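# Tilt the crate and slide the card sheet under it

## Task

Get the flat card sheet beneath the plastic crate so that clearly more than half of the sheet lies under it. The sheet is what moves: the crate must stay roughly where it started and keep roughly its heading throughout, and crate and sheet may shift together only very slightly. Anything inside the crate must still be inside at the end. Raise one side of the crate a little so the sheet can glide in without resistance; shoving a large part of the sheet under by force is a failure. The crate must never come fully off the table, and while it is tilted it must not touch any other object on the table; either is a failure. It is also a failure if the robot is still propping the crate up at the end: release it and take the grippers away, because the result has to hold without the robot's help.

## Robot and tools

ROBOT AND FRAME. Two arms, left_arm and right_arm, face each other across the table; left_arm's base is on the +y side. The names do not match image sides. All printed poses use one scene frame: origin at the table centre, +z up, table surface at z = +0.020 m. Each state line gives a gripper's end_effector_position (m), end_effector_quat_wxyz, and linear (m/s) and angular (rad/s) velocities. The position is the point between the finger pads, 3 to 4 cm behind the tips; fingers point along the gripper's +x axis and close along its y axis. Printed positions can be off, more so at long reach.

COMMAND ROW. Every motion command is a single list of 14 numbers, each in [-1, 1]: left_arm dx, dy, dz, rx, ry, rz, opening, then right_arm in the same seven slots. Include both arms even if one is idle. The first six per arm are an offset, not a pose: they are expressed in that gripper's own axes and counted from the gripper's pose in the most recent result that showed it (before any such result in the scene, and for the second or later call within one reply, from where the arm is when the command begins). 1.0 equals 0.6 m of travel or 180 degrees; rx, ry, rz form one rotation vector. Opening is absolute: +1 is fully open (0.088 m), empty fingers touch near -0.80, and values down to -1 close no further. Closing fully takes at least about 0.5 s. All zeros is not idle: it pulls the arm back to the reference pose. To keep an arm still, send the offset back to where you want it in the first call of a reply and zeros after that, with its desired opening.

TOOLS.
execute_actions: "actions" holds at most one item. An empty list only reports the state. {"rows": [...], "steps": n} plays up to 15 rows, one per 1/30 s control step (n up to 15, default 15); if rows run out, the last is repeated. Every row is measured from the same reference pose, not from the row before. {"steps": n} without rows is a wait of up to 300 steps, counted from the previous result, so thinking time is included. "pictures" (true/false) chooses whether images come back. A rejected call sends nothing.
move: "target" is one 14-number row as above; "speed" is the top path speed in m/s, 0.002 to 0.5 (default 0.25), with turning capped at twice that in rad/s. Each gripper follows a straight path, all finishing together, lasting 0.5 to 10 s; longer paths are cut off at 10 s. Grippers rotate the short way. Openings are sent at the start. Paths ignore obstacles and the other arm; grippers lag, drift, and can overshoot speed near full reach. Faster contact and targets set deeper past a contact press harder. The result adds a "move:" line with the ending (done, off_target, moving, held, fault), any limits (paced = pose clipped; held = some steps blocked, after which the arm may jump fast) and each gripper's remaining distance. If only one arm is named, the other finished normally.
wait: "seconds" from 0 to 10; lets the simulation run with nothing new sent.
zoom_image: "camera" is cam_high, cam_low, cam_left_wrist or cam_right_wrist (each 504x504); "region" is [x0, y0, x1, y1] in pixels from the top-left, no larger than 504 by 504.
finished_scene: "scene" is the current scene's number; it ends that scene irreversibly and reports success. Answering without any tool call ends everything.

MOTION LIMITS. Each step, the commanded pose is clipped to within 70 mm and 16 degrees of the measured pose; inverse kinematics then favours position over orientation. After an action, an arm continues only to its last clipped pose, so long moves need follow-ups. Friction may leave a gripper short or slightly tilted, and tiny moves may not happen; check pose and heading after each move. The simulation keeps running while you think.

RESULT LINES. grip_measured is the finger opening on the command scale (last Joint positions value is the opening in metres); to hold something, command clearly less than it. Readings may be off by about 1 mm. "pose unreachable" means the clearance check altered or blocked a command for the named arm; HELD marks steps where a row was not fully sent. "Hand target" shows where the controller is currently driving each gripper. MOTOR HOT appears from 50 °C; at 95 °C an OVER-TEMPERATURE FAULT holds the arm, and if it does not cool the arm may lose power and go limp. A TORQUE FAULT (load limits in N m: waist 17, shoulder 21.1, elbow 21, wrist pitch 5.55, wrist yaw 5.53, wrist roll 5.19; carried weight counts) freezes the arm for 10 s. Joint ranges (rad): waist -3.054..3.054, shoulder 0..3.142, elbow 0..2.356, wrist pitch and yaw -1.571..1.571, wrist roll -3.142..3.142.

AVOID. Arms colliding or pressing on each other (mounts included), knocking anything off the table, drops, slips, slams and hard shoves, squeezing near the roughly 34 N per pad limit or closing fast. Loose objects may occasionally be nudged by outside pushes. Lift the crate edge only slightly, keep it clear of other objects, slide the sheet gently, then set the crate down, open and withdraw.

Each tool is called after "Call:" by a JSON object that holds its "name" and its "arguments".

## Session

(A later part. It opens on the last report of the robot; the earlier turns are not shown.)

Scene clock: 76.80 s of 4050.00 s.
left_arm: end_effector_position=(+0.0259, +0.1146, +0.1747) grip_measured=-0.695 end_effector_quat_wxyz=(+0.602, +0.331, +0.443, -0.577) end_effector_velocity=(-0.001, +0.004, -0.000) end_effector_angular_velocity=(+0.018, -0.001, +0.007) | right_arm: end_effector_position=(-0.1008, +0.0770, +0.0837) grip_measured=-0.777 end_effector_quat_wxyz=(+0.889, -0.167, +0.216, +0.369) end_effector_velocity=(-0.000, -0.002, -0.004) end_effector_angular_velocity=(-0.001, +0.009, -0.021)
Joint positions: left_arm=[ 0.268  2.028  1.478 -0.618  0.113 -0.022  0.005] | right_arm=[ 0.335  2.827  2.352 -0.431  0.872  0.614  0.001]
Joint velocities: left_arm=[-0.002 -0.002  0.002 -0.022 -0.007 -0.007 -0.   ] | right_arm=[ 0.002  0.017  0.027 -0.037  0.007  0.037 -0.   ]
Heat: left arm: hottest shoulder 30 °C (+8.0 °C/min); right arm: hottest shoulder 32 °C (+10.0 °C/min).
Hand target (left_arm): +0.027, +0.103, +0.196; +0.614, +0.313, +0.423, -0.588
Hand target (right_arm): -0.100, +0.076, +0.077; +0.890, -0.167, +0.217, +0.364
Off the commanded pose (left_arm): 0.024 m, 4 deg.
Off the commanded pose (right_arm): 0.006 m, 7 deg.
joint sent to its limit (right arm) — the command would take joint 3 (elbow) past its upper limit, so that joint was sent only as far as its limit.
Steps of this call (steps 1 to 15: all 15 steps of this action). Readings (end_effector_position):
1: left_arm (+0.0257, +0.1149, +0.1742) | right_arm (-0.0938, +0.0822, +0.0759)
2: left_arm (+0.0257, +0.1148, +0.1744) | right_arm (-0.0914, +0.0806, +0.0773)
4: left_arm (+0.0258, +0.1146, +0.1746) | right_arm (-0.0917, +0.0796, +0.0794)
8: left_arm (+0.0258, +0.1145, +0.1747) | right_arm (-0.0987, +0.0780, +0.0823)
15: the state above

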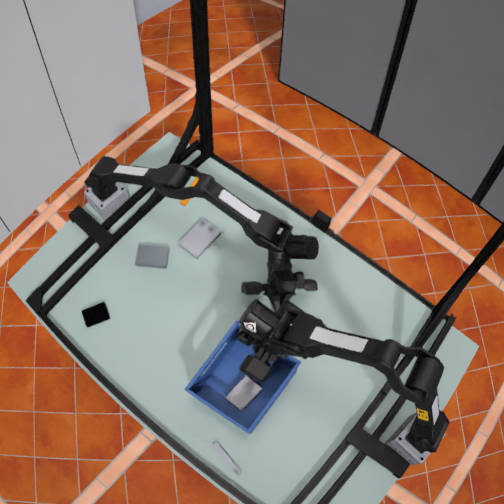

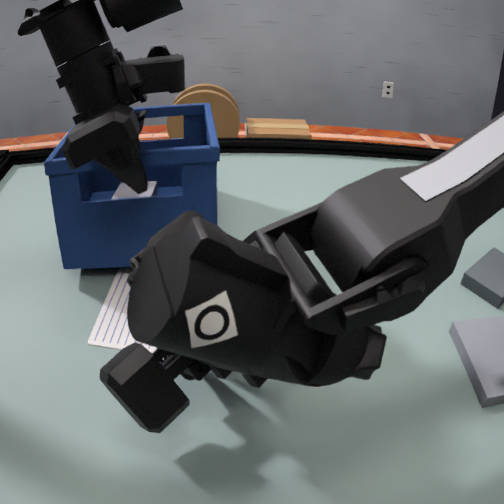

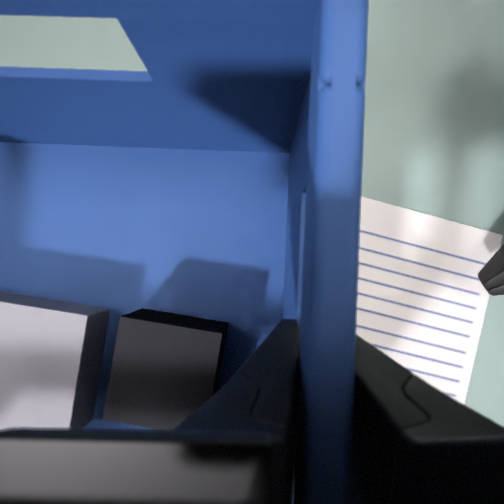

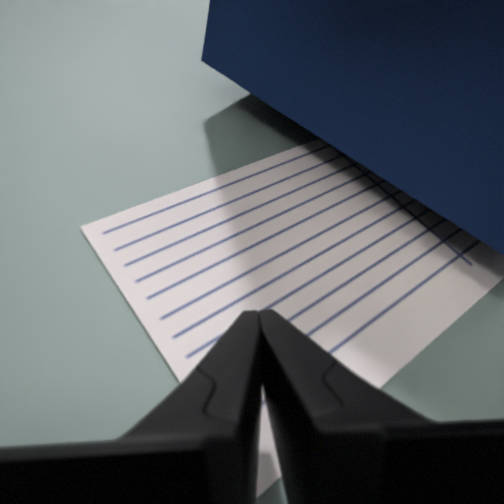

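Call:
{"name": "execute_actions", "arguments": {"actions": [{"rows":[[-0.024,-0.004,0.034,0,-0.02,0,-1,0.02,-0.004,-0.02,0,0,0,-1],[-0.024,-0.004,0.034,0,-0.02,0,-1,0.03,-0.003,-0.033,0,0,0,-1],[-0.024,-0.004,0.034,0,-0.02,0,-1,0.038,-0.002,-0.046,0,0,0,-1]]}], "pictures": false}}

Call:
{"name": "execute_actions", "arguments": {"actions": [{"rows":[[-0.024,-0.004,0.034,0,-0.02,0,-1,0.024,-0.01,-0.017,0,0,0,-1],[-0.024,-0.004,0.034,0,-0.02,0,-1,0.036,-0.024,-0.012,0,0,0,-1],[-0.024,-0.004,0.034,0,-0.02,0,-1,0.048,-0.038,-0.007,0,0,0,-1],[-0.024,-0.004,0.034,0,-0.02,0,-1,0.06,-0.051,-0.002,0,0,0,-1]]}]}}

Scene clock: 85.67 s of 4050.00 s.
left_arm: end_effector_position=(+0.0264, +0.1140, +0.1753) grip_measured=-0.695 end_effector_quat_wxyz=(+0.603, +0.330, +0.444, -0.575) end_effector_velocity=(+0.004, +0.007, -0.004) end_effector_angular_velocity=(+0.030, -0.013, +0.018) | right_arm: end_effector_position=(-0.0953, +0.0795, +0.0641) grip_measured=-0.777 end_effector_quat_wxyz=(+0.890, -0.152, +0.214, +0.371) end_effector_velocity=(-0.001, +0.003, -0.002) end_effector_angular_velocity=(-0.002, +0.007, +0.023)
Joint positions: left_arm=[ 0.268  2.03   1.482 -0.621  0.111 -0.026  0.005] | right_arm=[ 0.325  2.851  2.305 -0.324  0.867  0.605  0.001]
Joint velocities: left_arm=[ 0.002 -0.002 -0.007 -0.022 -0.022 -0.007 -0.   ] | right_arm=[-0.002  0.002 -0.002  0.022 -0.022 -0.022  0.   ]
Heat: left arm: hottest shoulder 32 °C (+10.1 °C/min); right arm: hottest shoulder 34 °C (+11.1 °C/min).
Hand target (left_arm): +0.027, +0.102, +0.196; +0.615, +0.312, +0.424, -0.587
Hand target (right_arm): -0.092, +0.076, +0.049; +0.889, -0.167, +0.216, +0.369
Off the commanded pose (left_arm): 0.024 m, 4 deg.
Off the commanded pose (right_arm): 0.016 m, 2 deg.
Steps of this call (steps 1 to 251: nothing new was sent; steps 252 to 266: all 15 steps of this action). Readings (end_effector_position):
252: left_arm (+0.0263, +0.1143, +0.1746) | right_arm (-0.1003, +0.0769, +0.0823)
253: left_arm (+0.0263, +0.1143, +0.1747) | right_arm (-0.1003, +0.0779, +0.0818)
255: left_arm (+0.0263, +0.1141, +0.1749) | right_arm (-0.0999, +0.0793, +0.0789)
259: left_arm (+0.0263, +0.1141, +0.1751) | right_arm (-0.0963, +0.0786, +0.0674)
266: the state above

Scene clock: 86.17 s of 4050.00 s.
left_arm: end_effector_position=(+0.0266, +0.1135, +0.1759) grip_measured=-0.694 end_effector_quat_wxyz=(+0.604, +0.329, +0.444, -0.574) end_effector_velocity=(-0.000, +0.002, -0.000) end_effector_angular_velocity=(+0.009, +0.003, +0.021) | right_arm: end_effector_position=(-0.0534, +0.0843, +0.0593) grip_measured=-0.777 end_effector_quat_wxyz=(+0.894, -0.136, +0.210, +0.371) end_effector_velocity=(+0.001, -0.001, -0.000) end_effector_angular_velocity=(-0.021, -0.031, +0.034)
Joint positions: left_arm=[ 0.268  2.031  1.487 -0.624  0.111 -0.029  0.005] | right_arm=[ 0.251  2.817  2.186 -0.151  0.827  0.531  0.001]
Joint velocities: left_arm=[-0.002 -0.002 -0.002 -0.007 -0.007 -0.022  0.   ] | right_arm=[-0.002 -0.017 -0.046  0.051 -0.007 -0.066 -0.   ]
Heat: left arm: hottest shoulder 32 °C (+10.1 °C/min); right arm: hottest shoulder 34 °C (+11.2 °C/min).
Hand target (left_arm): +0.028, +0.102, +0.197; +0.616, +0.312, +0.424, -0.585
Hand target (right_arm): -0.051, +0.080, +0.049; +0.891, -0.152, +0.214, +0.371
Off the commanded pose (left_arm): 0.024 m, 4 deg.
Off the commanded pose (right_arm): 0.012 m, 2 deg.
Steps of this call (steps 1 to 15: all 15 steps of this action). Readings (end_effector_position):
1: left_arm (+0.0264, +0.1139, +0.1754) | right_arm (-0.0953, +0.0799, +0.0634)
2: left_arm (+0.0264, +0.1139, +0.1756) | right_arm (-0.0950, +0.0806, +0.0619)
4: left_arm (+0.0265, +0.1137, +0.1757) | right_arm (-0.0908, +0.0813, +0.0595)
8: left_arm (+0.0265, +0.1136, +0.1758) | right_arm (-0.0704, +0.0830, +0.0592)
15: the state above

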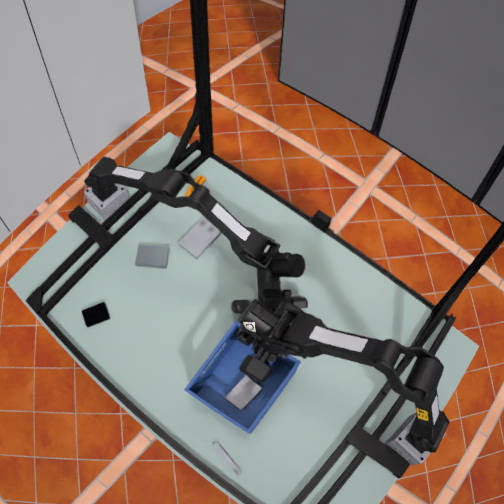

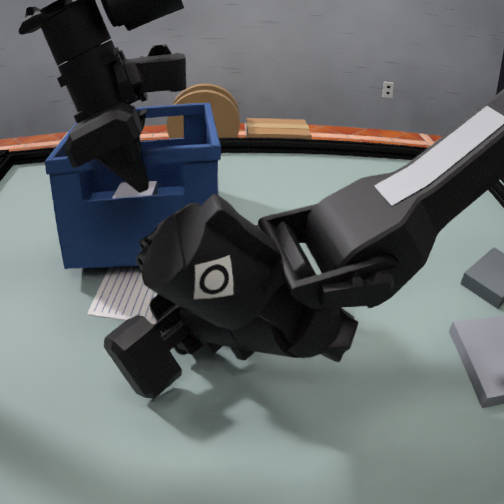

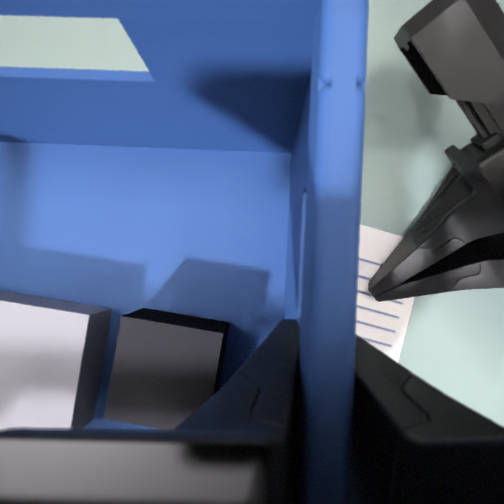

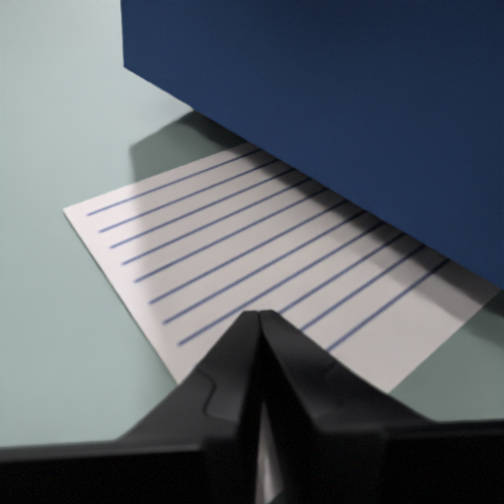

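Another 2.5 cm, then lift off and retreat.

Call:
{"name": "execute_actions", "arguments": {"actions": [{"rows":[[-0.024,-0.004,0.034,0,-0.02,0,-1,0.024,-0.01,-0.017,0,0,0,-1],[-0.024,-0.004,0.034,0,-0.02,0,-1,0.033,-0.02,-0.013,0,0,0,-1],[-0.024,-0.004,0.034,0,-0.02,0,-1,0.042,-0.031,-0.01,0,0,0,-1]]}]}}

Call:
{"name": "execute_actions", "arguments": {"actions": [{"rows":[[-0.024,-0.004,0.034,0,-0.02,0,-1,-0.03,-0.005,0.05,0,0,0,-1]]}], "pictures": false}}

Call:
{"name": "move", "arguments": {"target": [0.037,-0.018,-0.016,0.012,0,0.025,-1,-0.25,-0.05,-0.05,0,0,0,-1], "speed": 0.08}}

Scene clock: 91.63 s of 4050.00 s.
left_arm: end_effector_position=(+0.0269, +0.1129, +0.1766) grip_measured=-0.694 end_effector_quat_wxyz=(+0.605, +0.328, +0.445, -0.573) end_effector_velocity=(+0.001, +0.005, -0.002) end_effector_angular_velocity=(+0.026, -0.008, +0.026) | right_arm: end_effector_position=(-0.0316, +0.0900, +0.0586) grip_measured=-0.777 end_effector_quat_wxyz=(+0.897, -0.117, +0.205, +0.374) end_effector_velocity=(+0.001, +0.000, -0.001) end_effector_angular_velocity=(-0.022, -0.018, +0.020)
Joint positions: left_arm=[ 0.268  2.032  1.491 -0.627  0.109 -0.033  0.005] | right_arm=[ 0.211  2.814  2.148 -0.046  0.8    0.491  0.001]
Joint velocities: left_arm=[-0.002 -0.002 -0.002 -0.022 -0.022 -0.022 -0.   ] | right_arm=[-0.002 -0.002 -0.007  0.007 -0.007 -0.037 -0.   ]
Heat: left arm: hottest shoulder 33 °C (+11.1 °C/min); right arm: hottest shoulder 36 °C (+13.1 °C/min).
Hand target (left_arm): +0.028, +0.101, +0.197; +0.617, +0.311, +0.425, -0.584
Hand target (right_arm): -0.025, +0.084, +0.044; +0.894, -0.136, +0.210, +0.370
Off the commanded pose (left_arm): 0.024 m, 4 deg.
Off the commanded pose (right_arm): 0.017 m, 2 deg.
Steps of this call (steps 1 to 149: nothing new was sent; steps 150 to 164: all 15 steps of this action). Readings (end_effector_position):
150: left_arm (+0.0268, +0.1133, +0.1759) | right_arm (-0.0534, +0.0849, +0.0601)
151: left_arm (+0.0268, +0.1132, +0.1761) | right_arm (-0.0529, +0.0860, +0.0604)
153: left_arm (+0.0268, +0.1131, +0.1764) | right_arm (-0.0498, +0.0873, +0.0589)
157: left_arm (+0.0268, +0.1130, +0.1765) | right_arm (-0.0383, +0.0894, +0.0586)
164: the state above

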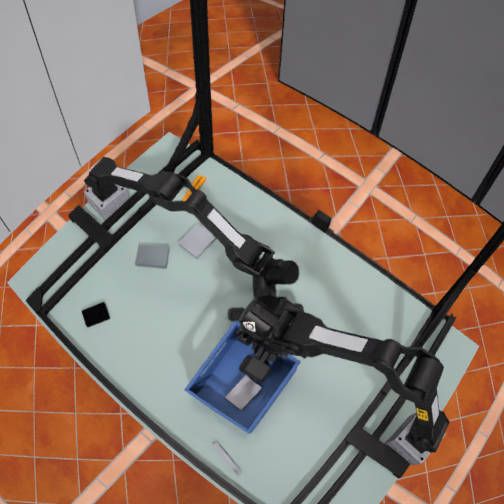

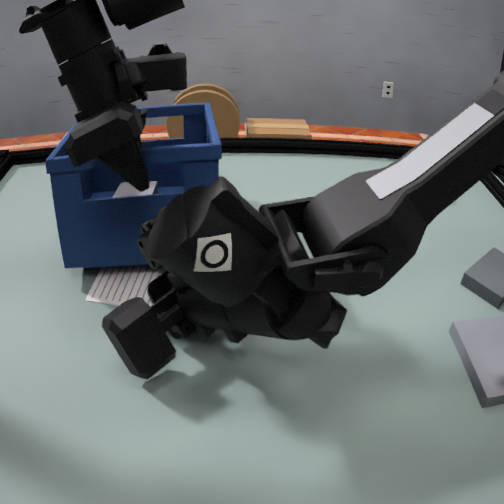

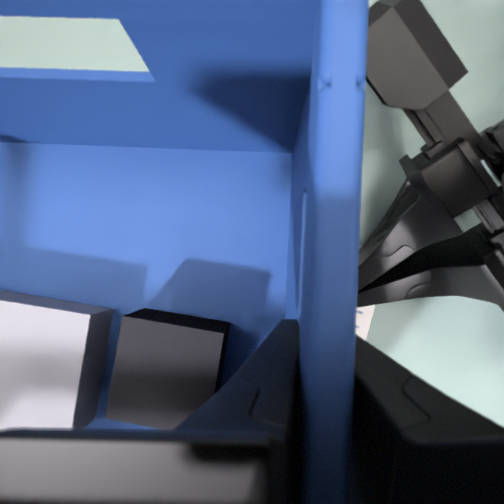

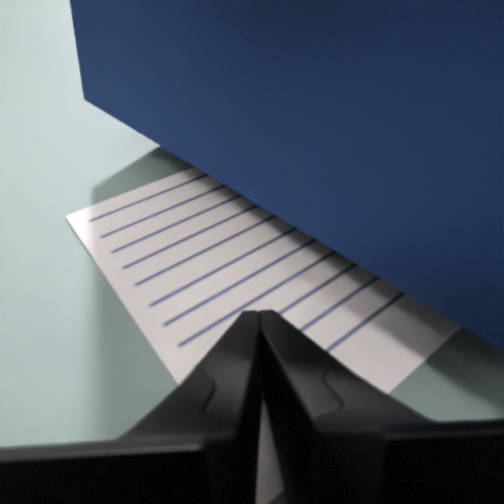

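Scene clock: 92.13 s of 4050.00 s.
left_arm: end_effector_position=(+0.0271, +0.1123, +0.1773) grip_measured=-0.694 end_effector_quat_wxyz=(+0.606, +0.327, +0.446, -0.572) end_effector_velocity=(+0.002, +0.001, +0.001) end_effector_angular_velocity=(+0.005, -0.023, -0.001) | right_arm: end_effector_position=(-0.0315, +0.0885, +0.0852) grip_measured=-0.777 end_effector_quat_wxyz=(+0.896, -0.121, +0.206, +0.374) end_effector_velocity=(+0.001, -0.002, +0.001) end_effector_angular_velocity=(-0.022, -0.002, +0.006)
Joint positions: left_arm=[ 0.268  2.033  1.496 -0.63   0.108 -0.036  0.005] | right_arm=[ 0.211  2.752  2.14  -0.109  0.799  0.49   0.001]
Joint velocities: left_arm=[-0.002 -0.002  0.002 -0.007 -0.022  0.007  0.   ] | right_arm=[-0.002 -0.012 -0.007 -0.022 -0.007 -0.007 -0.   ]
Heat: left arm: hottest shoulder 33 °C (+11.2 °C/min); right arm: hottest shoulder 36 °C (+13.2 °C/min).
Hand target (left_arm): +0.028, +0.101, +0.198; +0.619, +0.310, +0.426, -0.583
Hand target (right_arm): -0.033, +0.088, +0.094; +0.897, -0.117, +0.205, +0.374
Off the commanded pose (left_arm): 0.024 m, 4 deg.
Off the commanded pose (right_arm): 0.009 m, 1 deg.
Steps of this call (steps 1 to 15: all 15 steps of this action). Readings (end_effector_position):
1: left_arm (+0.0269, +0.1129, +0.1767) | right_arm (-0.0318, +0.0904, +0.0619)
2: left_arm (+0.0269, +0.1127, +0.1768) | right_arm (-0.0316, +0.0891, +0.0638)
4: left_arm (+0.0270, +0.1125, +0.1770) | right_arm (-0.0315, +0.0875, +0.0674)
8: left_arm (+0.0271, +0.1122, +0.1773) | right_arm (-0.0315, +0.0876, +0.0762)
15: the state above

Scene clock: 94.77 s of 4050.00 s.
left_arm: end_effector_position=(+0.0137, +0.1134, +0.1533) grip_measured=-0.695 end_effector_quat_wxyz=(+0.617, +0.358, +0.427, -0.556) end_effector_velocity=(+0.002, +0.004, -0.002) end_effector_angular_velocity=(+0.014, -0.016, +0.013) | right_arm: end_effector_position=(-0.1129, -0.0346, +0.1231) grip_measured=-0.777 end_effector_quat_wxyz=(+0.895, -0.132, +0.207, +0.372) end_effector_velocity=(+0.006, -0.003, -0.000) end_effector_angular_velocity=(-0.014, -0.014, -0.008)
Joint positions: left_arm=[ 0.209  2.062  1.446 -0.564  0.015 -0.052  0.005] | right_arm=[ 0.43   2.317  1.505 -0.121  0.947  0.738  0.001]
Joint velocities: left_arm=[-0.002 -0.002 -0.007 -0.007 -0.022 -0.007  0.   ] | right_arm=[-0.007 -0.007 -0.012 -0.007  0.007 -0.007  0.   ]
Heat: left arm: hottest shoulder 33 °C (+11.0 °C/min); right arm: hottest shoulder 37 °C (+14.1 °C/min).
Hand target (left_arm): +0.014, +0.111, +0.154; +0.622, +0.356, +0.422, -0.556
Hand target (right_arm): -0.114, -0.036, +0.130; +0.896, -0.124, +0.207, +0.373
Off the commanded pose (left_arm): 0.003 m, 1 deg.
Off the commanded pose (right_arm): 0.006 m, 1 deg.
move: done

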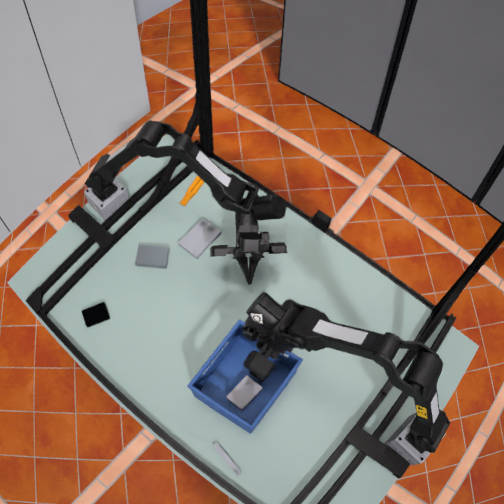

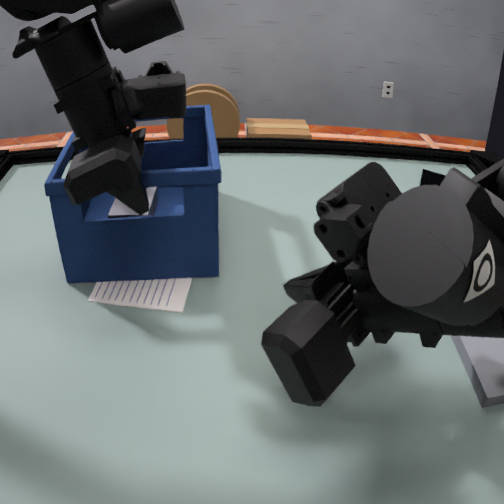

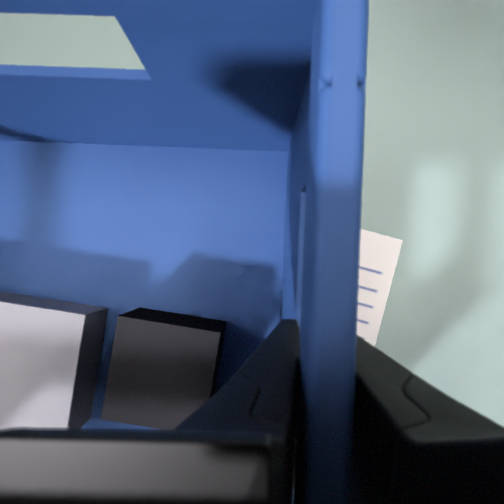

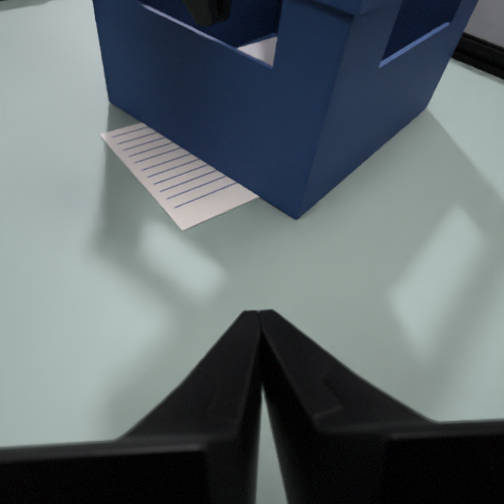

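Call:
{"name": "move", "arguments": {"target": [-0.061,0.015,0.05,-0.012,-0.02,-0.025,-1,0.221,0.053,0.038,0,0,0,-1], "speed": 0.08}}

Call:
{"name": "execute_actions", "arguments": {"actions": [{"rows":[[-0.024,-0.004,0.034,0,-0.02,0,-1,0.03,0.005,-0.056,0,0,0,-1]]}]}}

Scene clock: 102.43 s of 4050.00 s.
left_arm: end_effector_position=(+0.0225, +0.1120, +0.1682) grip_measured=-0.696 end_effector_quat_wxyz=(+0.598, +0.335, +0.455, -0.568) end_effector_velocity=(-0.000, +0.002, -0.001) end_effector_angular_velocity=(+0.010, -0.022, -0.006) | right_arm: end_effector_position=(-0.0459, +0.0758, +0.0837) grip_measured=-0.777 end_effector_quat_wxyz=(+0.896, -0.125, +0.206, +0.373) end_effector_velocity=(+0.001, +0.001, -0.002) end_effector_angular_velocity=(-0.018, -0.002, +0.006)
Joint positions: left_arm=[ 0.258  2.061  1.509 -0.643  0.109 -0.042  0.005] | right_arm=[ 0.241  2.709  2.054 -0.093  0.822  0.518  0.001]
Joint velocities: left_arm=[-0.007 -0.002 -0.002 -0.007 -0.022  0.007 -0.   ] | right_arm=[-0.002  0.007  0.017 -0.022 -0.007 -0.007  0.   ]
Heat: left arm: hottest shoulder 34 °C (+12.1 °C/min); right arm: hottest shoulder 38 °C (+14.1 °C/min).
Hand target (left_arm): +0.026, +0.102, +0.198; +0.614, +0.311, +0.431, -0.583
Hand target (right_arm): -0.045, +0.076, +0.077; +0.895, -0.132, +0.207, +0.372
Off the commanded pose (left_arm): 0.032 m, 5 deg.
Off the commanded pose (right_arm): 0.006 m, 1 deg.
move: off_target (left_arm)

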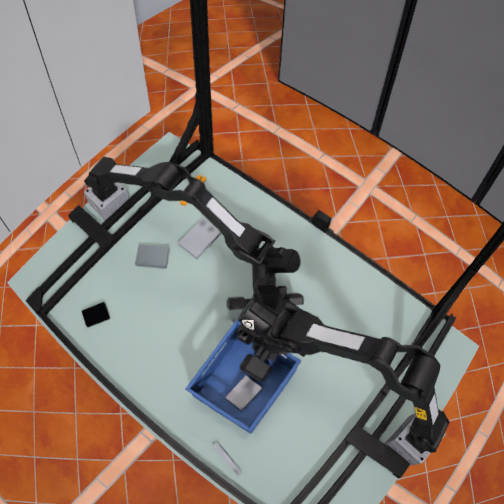

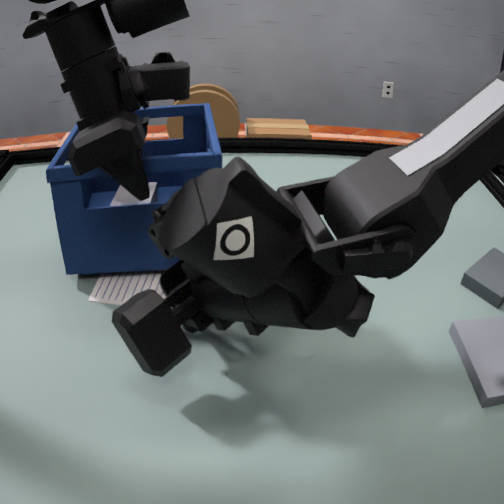

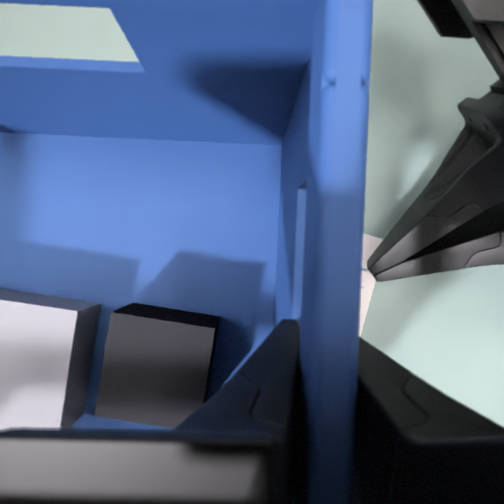

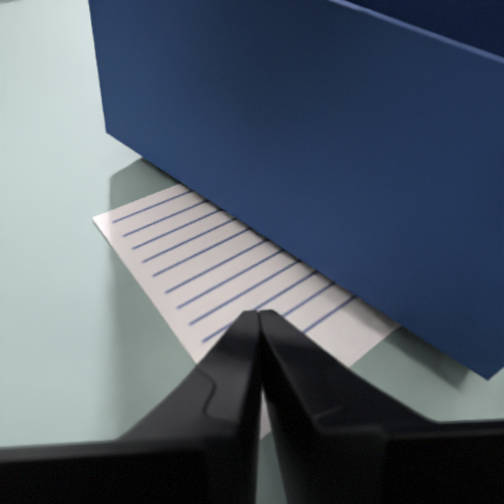

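Scene clock: 102.93 s of 4050.00 s.
left_arm: end_effector_position=(+0.0227, +0.1109, +0.1694) grip_measured=-0.696 end_effector_quat_wxyz=(+0.600, +0.333, +0.455, -0.568) end_effector_velocity=(-0.002, +0.000, +0.001) end_effector_angular_velocity=(+0.002, +0.010, +0.002) | right_arm: end_effector_position=(-0.0465, +0.0778, +0.0607) grip_measured=-0.777 end_effector_quat_wxyz=(+0.898, -0.114, +0.203, +0.374) end_effector_velocity=(+0.001, -0.000, -0.005) end_effector_angular_velocity=(-0.017, -0.009, +0.013)
Joint positions: left_arm=[ 0.258  2.062  1.516 -0.647  0.108 -0.046  0.005] | right_arm=[ 0.242  2.765  2.054 -0.014  0.827  0.518  0.001]
Joint velocities: left_arm=[-0.002 -0.002  0.002 -0.007  0.007 -0.007 -0.   ] | right_arm=[-0.002  0.007 -0.002  0.007 -0.007 -0.022 -0.   ]
Heat: left arm: hottest shoulder 34 °C (+12.0 °C/min); right arm: hottest shoulder 38 °C (+14.0 °C/min).
Hand target (left_arm): +0.024, +0.099, +0.189; +0.612, +0.317, +0.436, -0.579
Hand target (right_arm): -0.046, +0.075, +0.046; +0.896, -0.125, +0.206, +0.373
Off the commanded pose (left_arm): 0.023 m, 3 deg.
Off the commanded pose (right_arm): 0.015 m, 1 deg.
Steps of this call (steps 1 to 15: all 15 steps of this action). Readings (end_effector_position):
1: left_arm (+0.0225, +0.1117, +0.1685) | right_arm (-0.0460, +0.0763, +0.0820)
2: left_arm (+0.0225, +0.1117, +0.1688) | right_arm (-0.0463, +0.0780, +0.0809)
4: left_arm (+0.0225, +0.1114, +0.1692) | right_arm (-0.0464, +0.0788, +0.0757)
8: left_arm (+0.0226, +0.1111, +0.1695) | right_arm (-0.0459, +0.0774, +0.0619)
15: the state above

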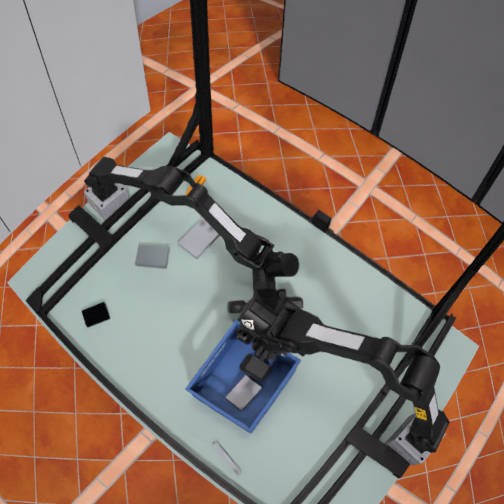

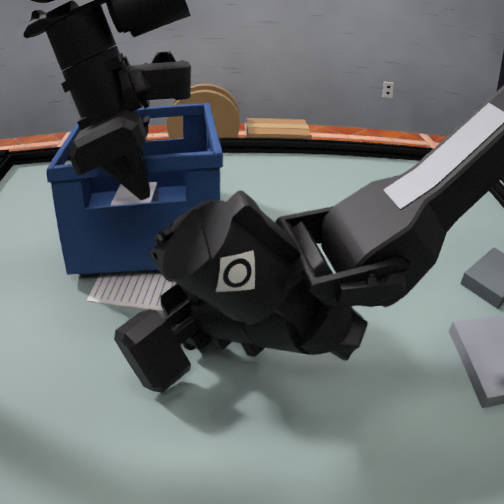

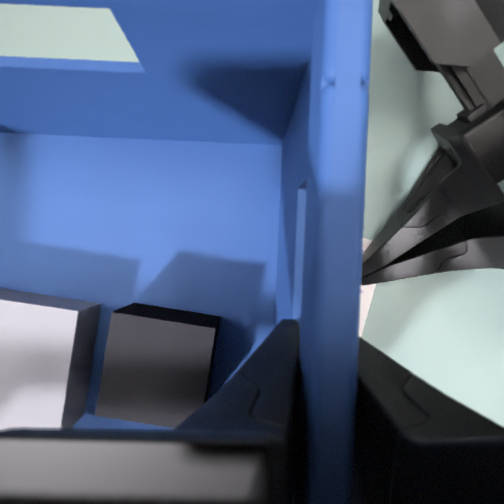

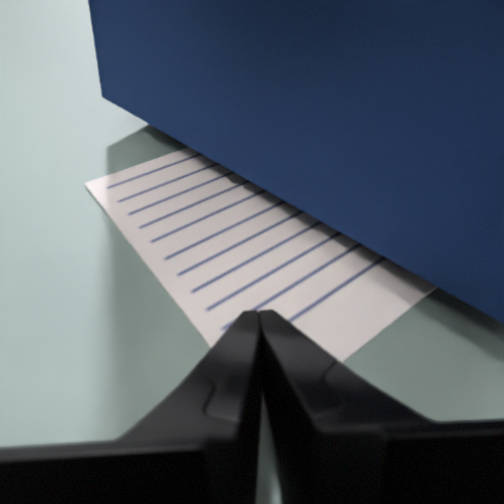

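Call:
{"name": "execute_actions", "arguments": {"actions": [{"rows":[[-0.024,-0.004,0.034,0,-0.02,0,-1,0.036,-0.034,-0.013,0,0,0,-1]]}], "pictures": false}}

Call:
{"name": "execute_actions", "arguments": {"actions": [{"rows":[[-0.024,-0.004,0.034,0,-0.02,0,-1,-0.033,0,0.048,0,0,0,-1]]}], "pictures": false}}

Call:
{"name": "move", "arguments": {"target": [0.028,-0.014,-0.012,0.012,0,0.025,-1,-0.25,-0.05,-0.05,0,0,0,-1], "speed": 0.08}}

Call:
{"name": "move", "arguments": {"target": [0,0,0,0,0,0,0.3,0,0,0,0,0,0,-1]}}

Call:
{"name": "move", "arguments": {"target": [-0.25,0,-0.05,0,0,0,0.3,-0.1,-0.1,0,0,0,0,-1]}}

Scene clock: 108.70 s of 4050.00 s.
left_arm: end_effector_position=(+0.0231, +0.1100, +0.1704) grip_measured=-0.696 end_effector_quat_wxyz=(+0.601, +0.332, +0.455, -0.567) end_effector_velocity=(+0.002, +0.002, -0.003) end_effector_angular_velocity=(+0.015, -0.016, +0.012) | right_arm: end_effector_position=(-0.0264, +0.0801, +0.0569) grip_measured=-0.777 end_effector_quat_wxyz=(+0.899, -0.096, +0.198, +0.378) end_effector_velocity=(-0.002, -0.000, +0.001) end_effector_angular_velocity=(-0.003, -0.008, +0.018)
Joint positions: left_arm=[ 0.258  2.064  1.522 -0.65   0.106 -0.049  0.005] | right_arm=[0.205 2.764 2.005 0.096 0.8   0.483 0.001]
Joint velocities: left_arm=[-0.002  0.002 -0.002 -0.007 -0.022 -0.007 -0.   ] | right_arm=[ 0.002 -0.007 -0.017  0.022 -0.007 -0.022 -0.   ]
Heat: left arm: hottest shoulder 35 °C (+12.1 °C/min); right arm: hottest shoulder 38 °C (+13.1 °C/min).
Hand target (left_arm): +0.024, +0.098, +0.191; +0.614, +0.315, +0.436, -0.578
Hand target (right_arm): -0.020, +0.074, +0.046; +0.898, -0.114, +0.203, +0.374
Off the commanded pose (left_arm): 0.024 m, 4 deg.
Off the commanded pose (right_arm): 0.015 m, 2 deg.
Steps of this call (steps 1 to 158: nothing new was sent; steps 159 to 173: all 15 steps of this action). Readings (end_effector_position):
159: left_arm (+0.0229, +0.1106, +0.1695) | right_arm (-0.0464, +0.0785, +0.0598)
160: left_arm (+0.0229, +0.1104, +0.1698) | right_arm (-0.0452, +0.0791, +0.0589)
162: left_arm (+0.0230, +0.1103, +0.1699) | right_arm (-0.0402, +0.0796, +0.0575)
166: left_arm (+0.0231, +0.1100, +0.1702) | right_arm (-0.0299, +0.0801, +0.0570)
173: the state above

Scene clock: 109.20 s of 4050.00 s.
left_arm: end_effector_position=(+0.0234, +0.1091, +0.1711) grip_measured=-0.696 end_effector_quat_wxyz=(+0.602, +0.331, +0.456, -0.565) end_effector_velocity=(-0.000, +0.002, -0.000) end_effector_angular_velocity=(+0.009, -0.003, +0.007) | right_arm: end_effector_position=(-0.0292, +0.0778, +0.0831) grip_measured=-0.777 end_effector_quat_wxyz=(+0.899, -0.103, +0.198, +0.377) end_effector_velocity=(+0.003, -0.008, -0.009) end_effector_angular_velocity=(-0.055, -0.016, -0.005)
Joint positions: left_arm=[ 0.258  2.066  1.529 -0.654  0.105 -0.054  0.005] | right_arm=[0.211 2.697 1.991 0.031 0.804 0.483 0.001]
Joint velocities: left_arm=[-0.002 -0.002 -0.002 -0.007 -0.007 -0.007 -0.   ] | right_arm=[-0.002 -0.002 -0.017 -0.037  0.007 -0.007 -0.   ]
Heat: left arm: hottest shoulder 35 °C (+12.2 °C/min); right arm: hottest shoulder 38 °C (+13.2 °C/min).
Hand target (left_arm): +0.025, +0.097, +0.192; +0.615, +0.314, +0.436, -0.577
Hand target (right_arm): -0.031, +0.077, +0.091; +0.899, -0.097, +0.198, +0.378
Off the commanded pose (left_arm): 0.024 m, 4 deg.
Off the commanded pose (right_arm): 0.009 m, 1 deg.
Steps of this call (steps 1 to 15: all 15 steps of this action). Readings (end_effector_position):
1: left_arm (+0.0231, +0.1098, +0.1704) | right_arm (-0.0265, +0.0806, +0.0604)
2: left_arm (+0.0232, +0.1097, +0.1705) | right_arm (-0.0263, +0.0791, +0.0623)
4: left_arm (+0.0232, +0.1094, +0.1708) | right_arm (-0.0261, +0.0773, +0.0661)
8: left_arm (+0.0232, +0.1092, +0.1708) | right_arm (-0.0269, +0.0772, +0.0755)
15: the state above

Scene clock: 111.83 s of 4050.00 s.
left_arm: end_effector_position=(+0.0144, +0.1108, +0.1534) grip_measured=-0.696 end_effector_quat_wxyz=(+0.614, +0.361, +0.437, -0.548) end_effector_velocity=(-0.002, +0.002, -0.000) end_effector_angular_velocity=(+0.008, +0.002, +0.016) | right_arm: end_effector_position=(-0.1108, -0.0472, +0.1162) grip_measured=-0.777 end_effector_quat_wxyz=(+0.898, -0.113, +0.199, +0.375) end_effector_velocity=(+0.006, -0.005, -0.002) end_effector_angular_velocity=(-0.028, -0.020, -0.009)
Joint positions: left_arm=[ 0.21   2.086  1.492 -0.611  0.014 -0.064  0.005] | right_arm=[0.438 2.291 1.396 0.004 0.966 0.735 0.001]
Joint velocities: left_arm=[-0.007 -0.002 -0.002 -0.007 -0.007 -0.022 -0.   ] | right_arm=[-0.007 -0.007 -0.012 -0.022  0.007 -0.007  0.   ]
Heat: left arm: hottest shoulder 35 °C (+12.0 °C/min); right arm: hottest shoulder 39 °C (+13.0 °C/min).
Hand target (left_arm): +0.013, +0.108, +0.154; +0.617, +0.360, +0.432, -0.550
Hand target (right_arm): -0.112, -0.048, +0.123; +0.899, -0.105, +0.199, +0.377
Off the commanded pose (left_arm): 0.003 m, 1 deg.
Off the commanded pose (right_arm): 0.006 m, 1 deg.
move: done

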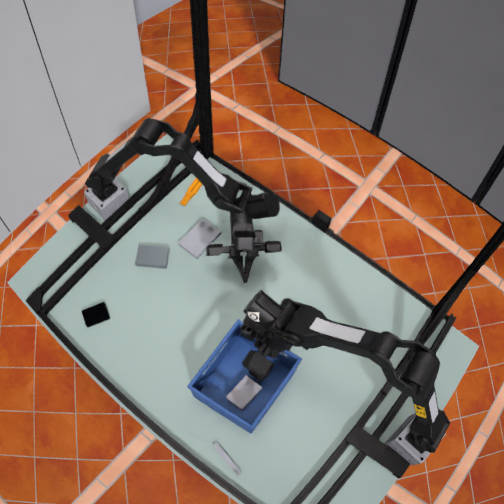

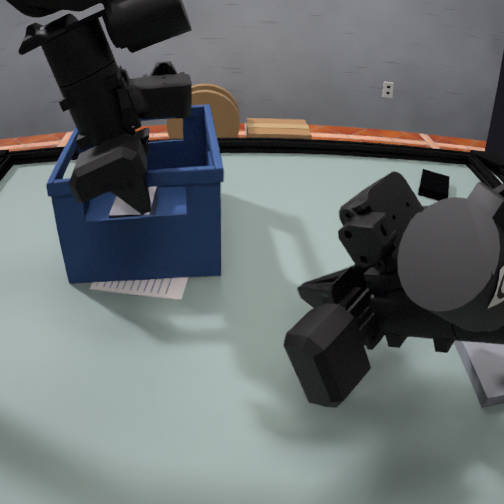

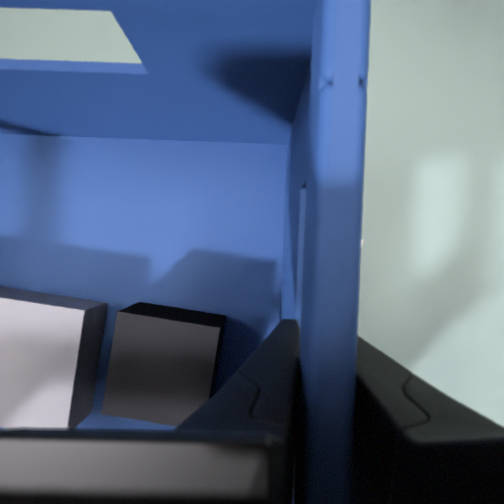

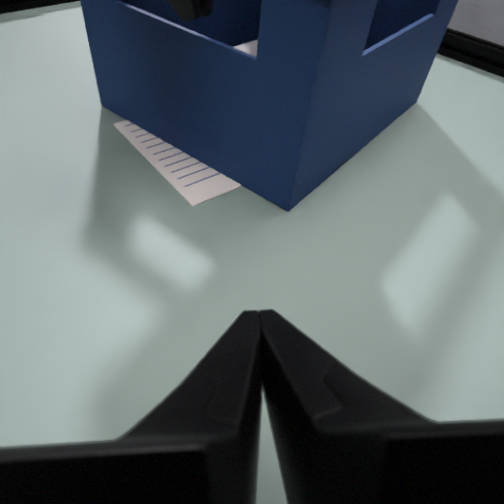

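Scene clock: 112.63 s of 4050.00 s.
left_arm: end_effector_position=(+0.0145, +0.1107, +0.1534) grip_measured=+0.297 end_effector_quat_wxyz=(+0.615, +0.361, +0.437, -0.549) end_effector_velocity=(-0.002, +0.002, -0.002) end_effector_angular_velocity=(+0.013, -0.008, -0.012) | right_arm: end_effector_position=(-0.1108, -0.0473, +0.1161) grip_measured=-0.777 end_effector_quat_wxyz=(+0.898, -0.113, +0.199, +0.375) end_effector_velocity=(+0.002, -0.003, -0.004) end_effector_angular_velocity=(-0.023, -0.005, +0.005)
Joint positions: left_arm=[ 0.21   2.086  1.492 -0.61   0.014 -0.064  0.054] | right_arm=[0.438 2.291 1.396 0.003 0.966 0.735 0.001]
Joint velocities: left_arm=[-0.007  0.002 -0.002 -0.007 -0.007  0.007  0.001] | right_arm=[-0.002 -0.002 -0.012 -0.007 -0.007 -0.007 -0.   ]
Heat: left arm: hottest shoulder 35 °C (+11.1 °C/min); right arm: hottest shoulder 39 °C (+13.1 °C/min).
Hand target (left_arm): +0.014, +0.111, +0.153; +0.614, +0.361, +0.437, -0.548
Hand target (right_arm): -0.111, -0.047, +0.116; +0.898, -0.113, +0.199, +0.375
Off the commanded pose (left_arm): 0.000 m, 0 deg.
Off the commanded pose (right_arm): 0.000 m, 0 deg.
move: done

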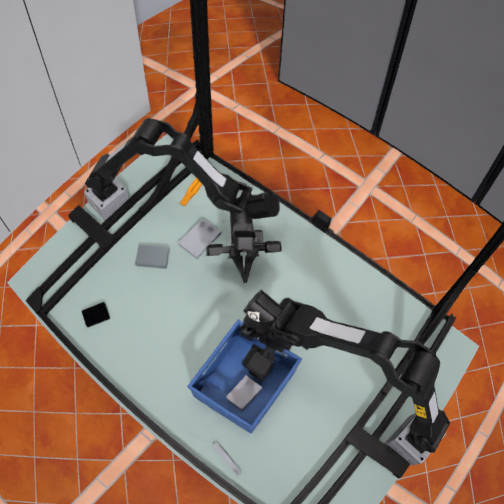

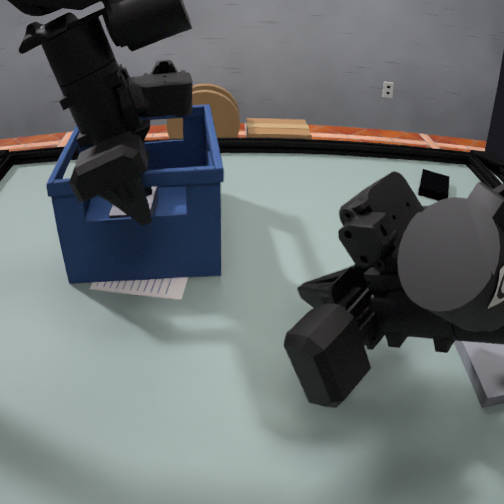

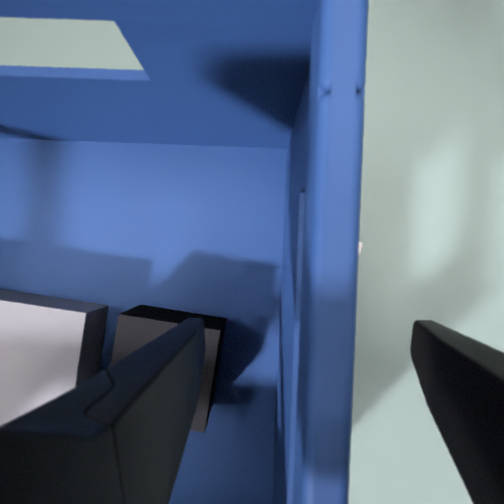

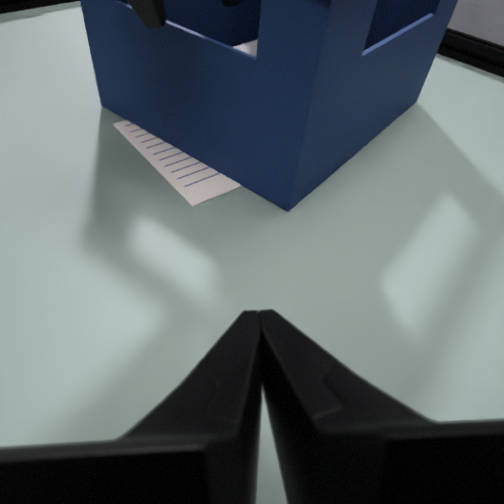

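Scene clock: 113.87 s of 4050.00 s.
left_arm: end_effector_position=(+0.0076, +0.1922, +0.2745) grip_measured=+0.300 end_effector_quat_wxyz=(+0.610, +0.367, +0.444, -0.544) end_effector_velocity=(+0.000, +0.001, +0.006) end_effector_angular_velocity=(-0.012, -0.005, +0.007) | right_arm: end_effector_position=(-0.1055, -0.1244, +0.1429) grip_measured=-0.777 end_effector_quat_wxyz=(+0.898, -0.119, +0.199, +0.374) end_effector_velocity=(+0.001, -0.002, +0.001) end_effector_angular_velocity=(-0.009, -0.000, +0.005)
Joint positions: left_arm=[ 0.21   1.712  1.487 -1.001  0.014 -0.064  0.054] | right_arm=[ 0.501  2.016  1.075 -0.039  1.002  0.824  0.001]
Joint velocities: left_arm=[-0.002 -0.012  0.007 -0.007 -0.007 -0.007 -0.   ] | right_arm=[-0.002 -0.012 -0.007 -0.007 -0.007 -0.007  0.   ]
Heat: left arm: hottest shoulder 35 °C (+11.0 °C/min); right arm: hottest shoulder 39 °C (+13.0 °C/min).
Hand target (left_arm): +0.008, +0.191, +0.283; +0.615, +0.361, +0.437, -0.549
Hand target (right_arm): -0.106, -0.126, +0.147; +0.898, -0.113, +0.199, +0.376
Off the commanded pose (left_arm): 0.008 m, 1 deg.
Off the commanded pose (right_arm): 0.004 m, 1 deg.
move: done

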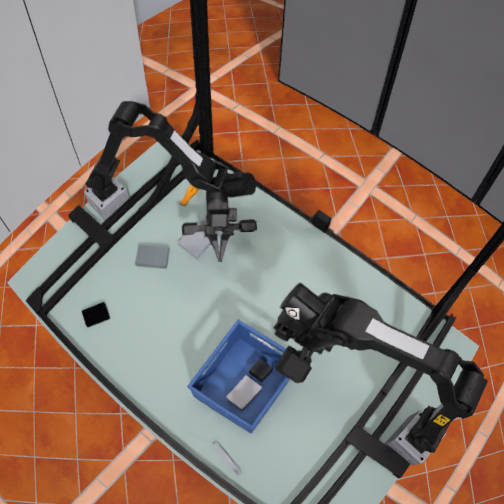

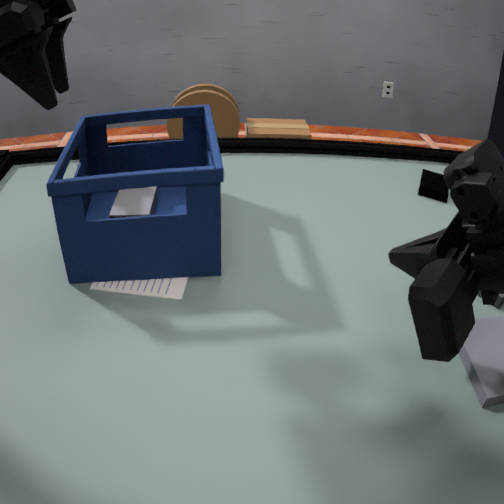

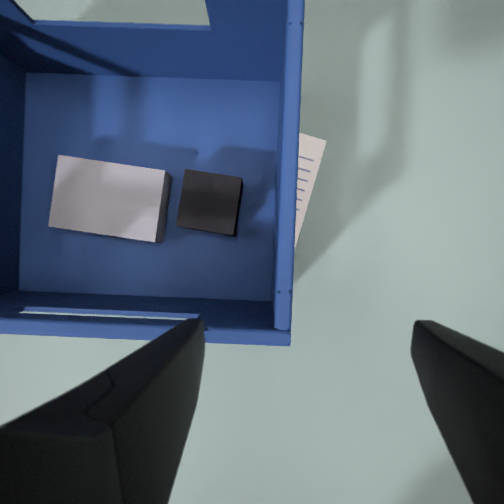

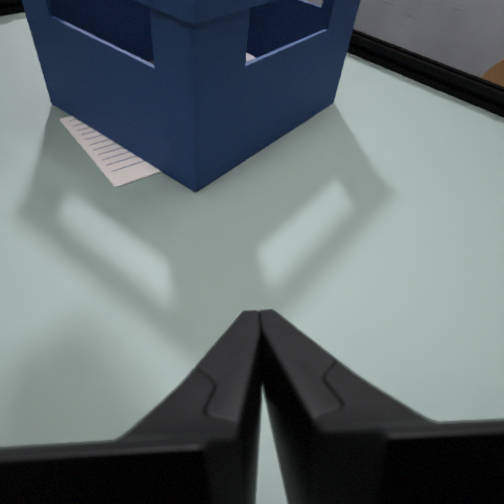

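Call:
{"name": "finished_scene", "arguments": {"scene": 1}}

The scene is finished: the task was done.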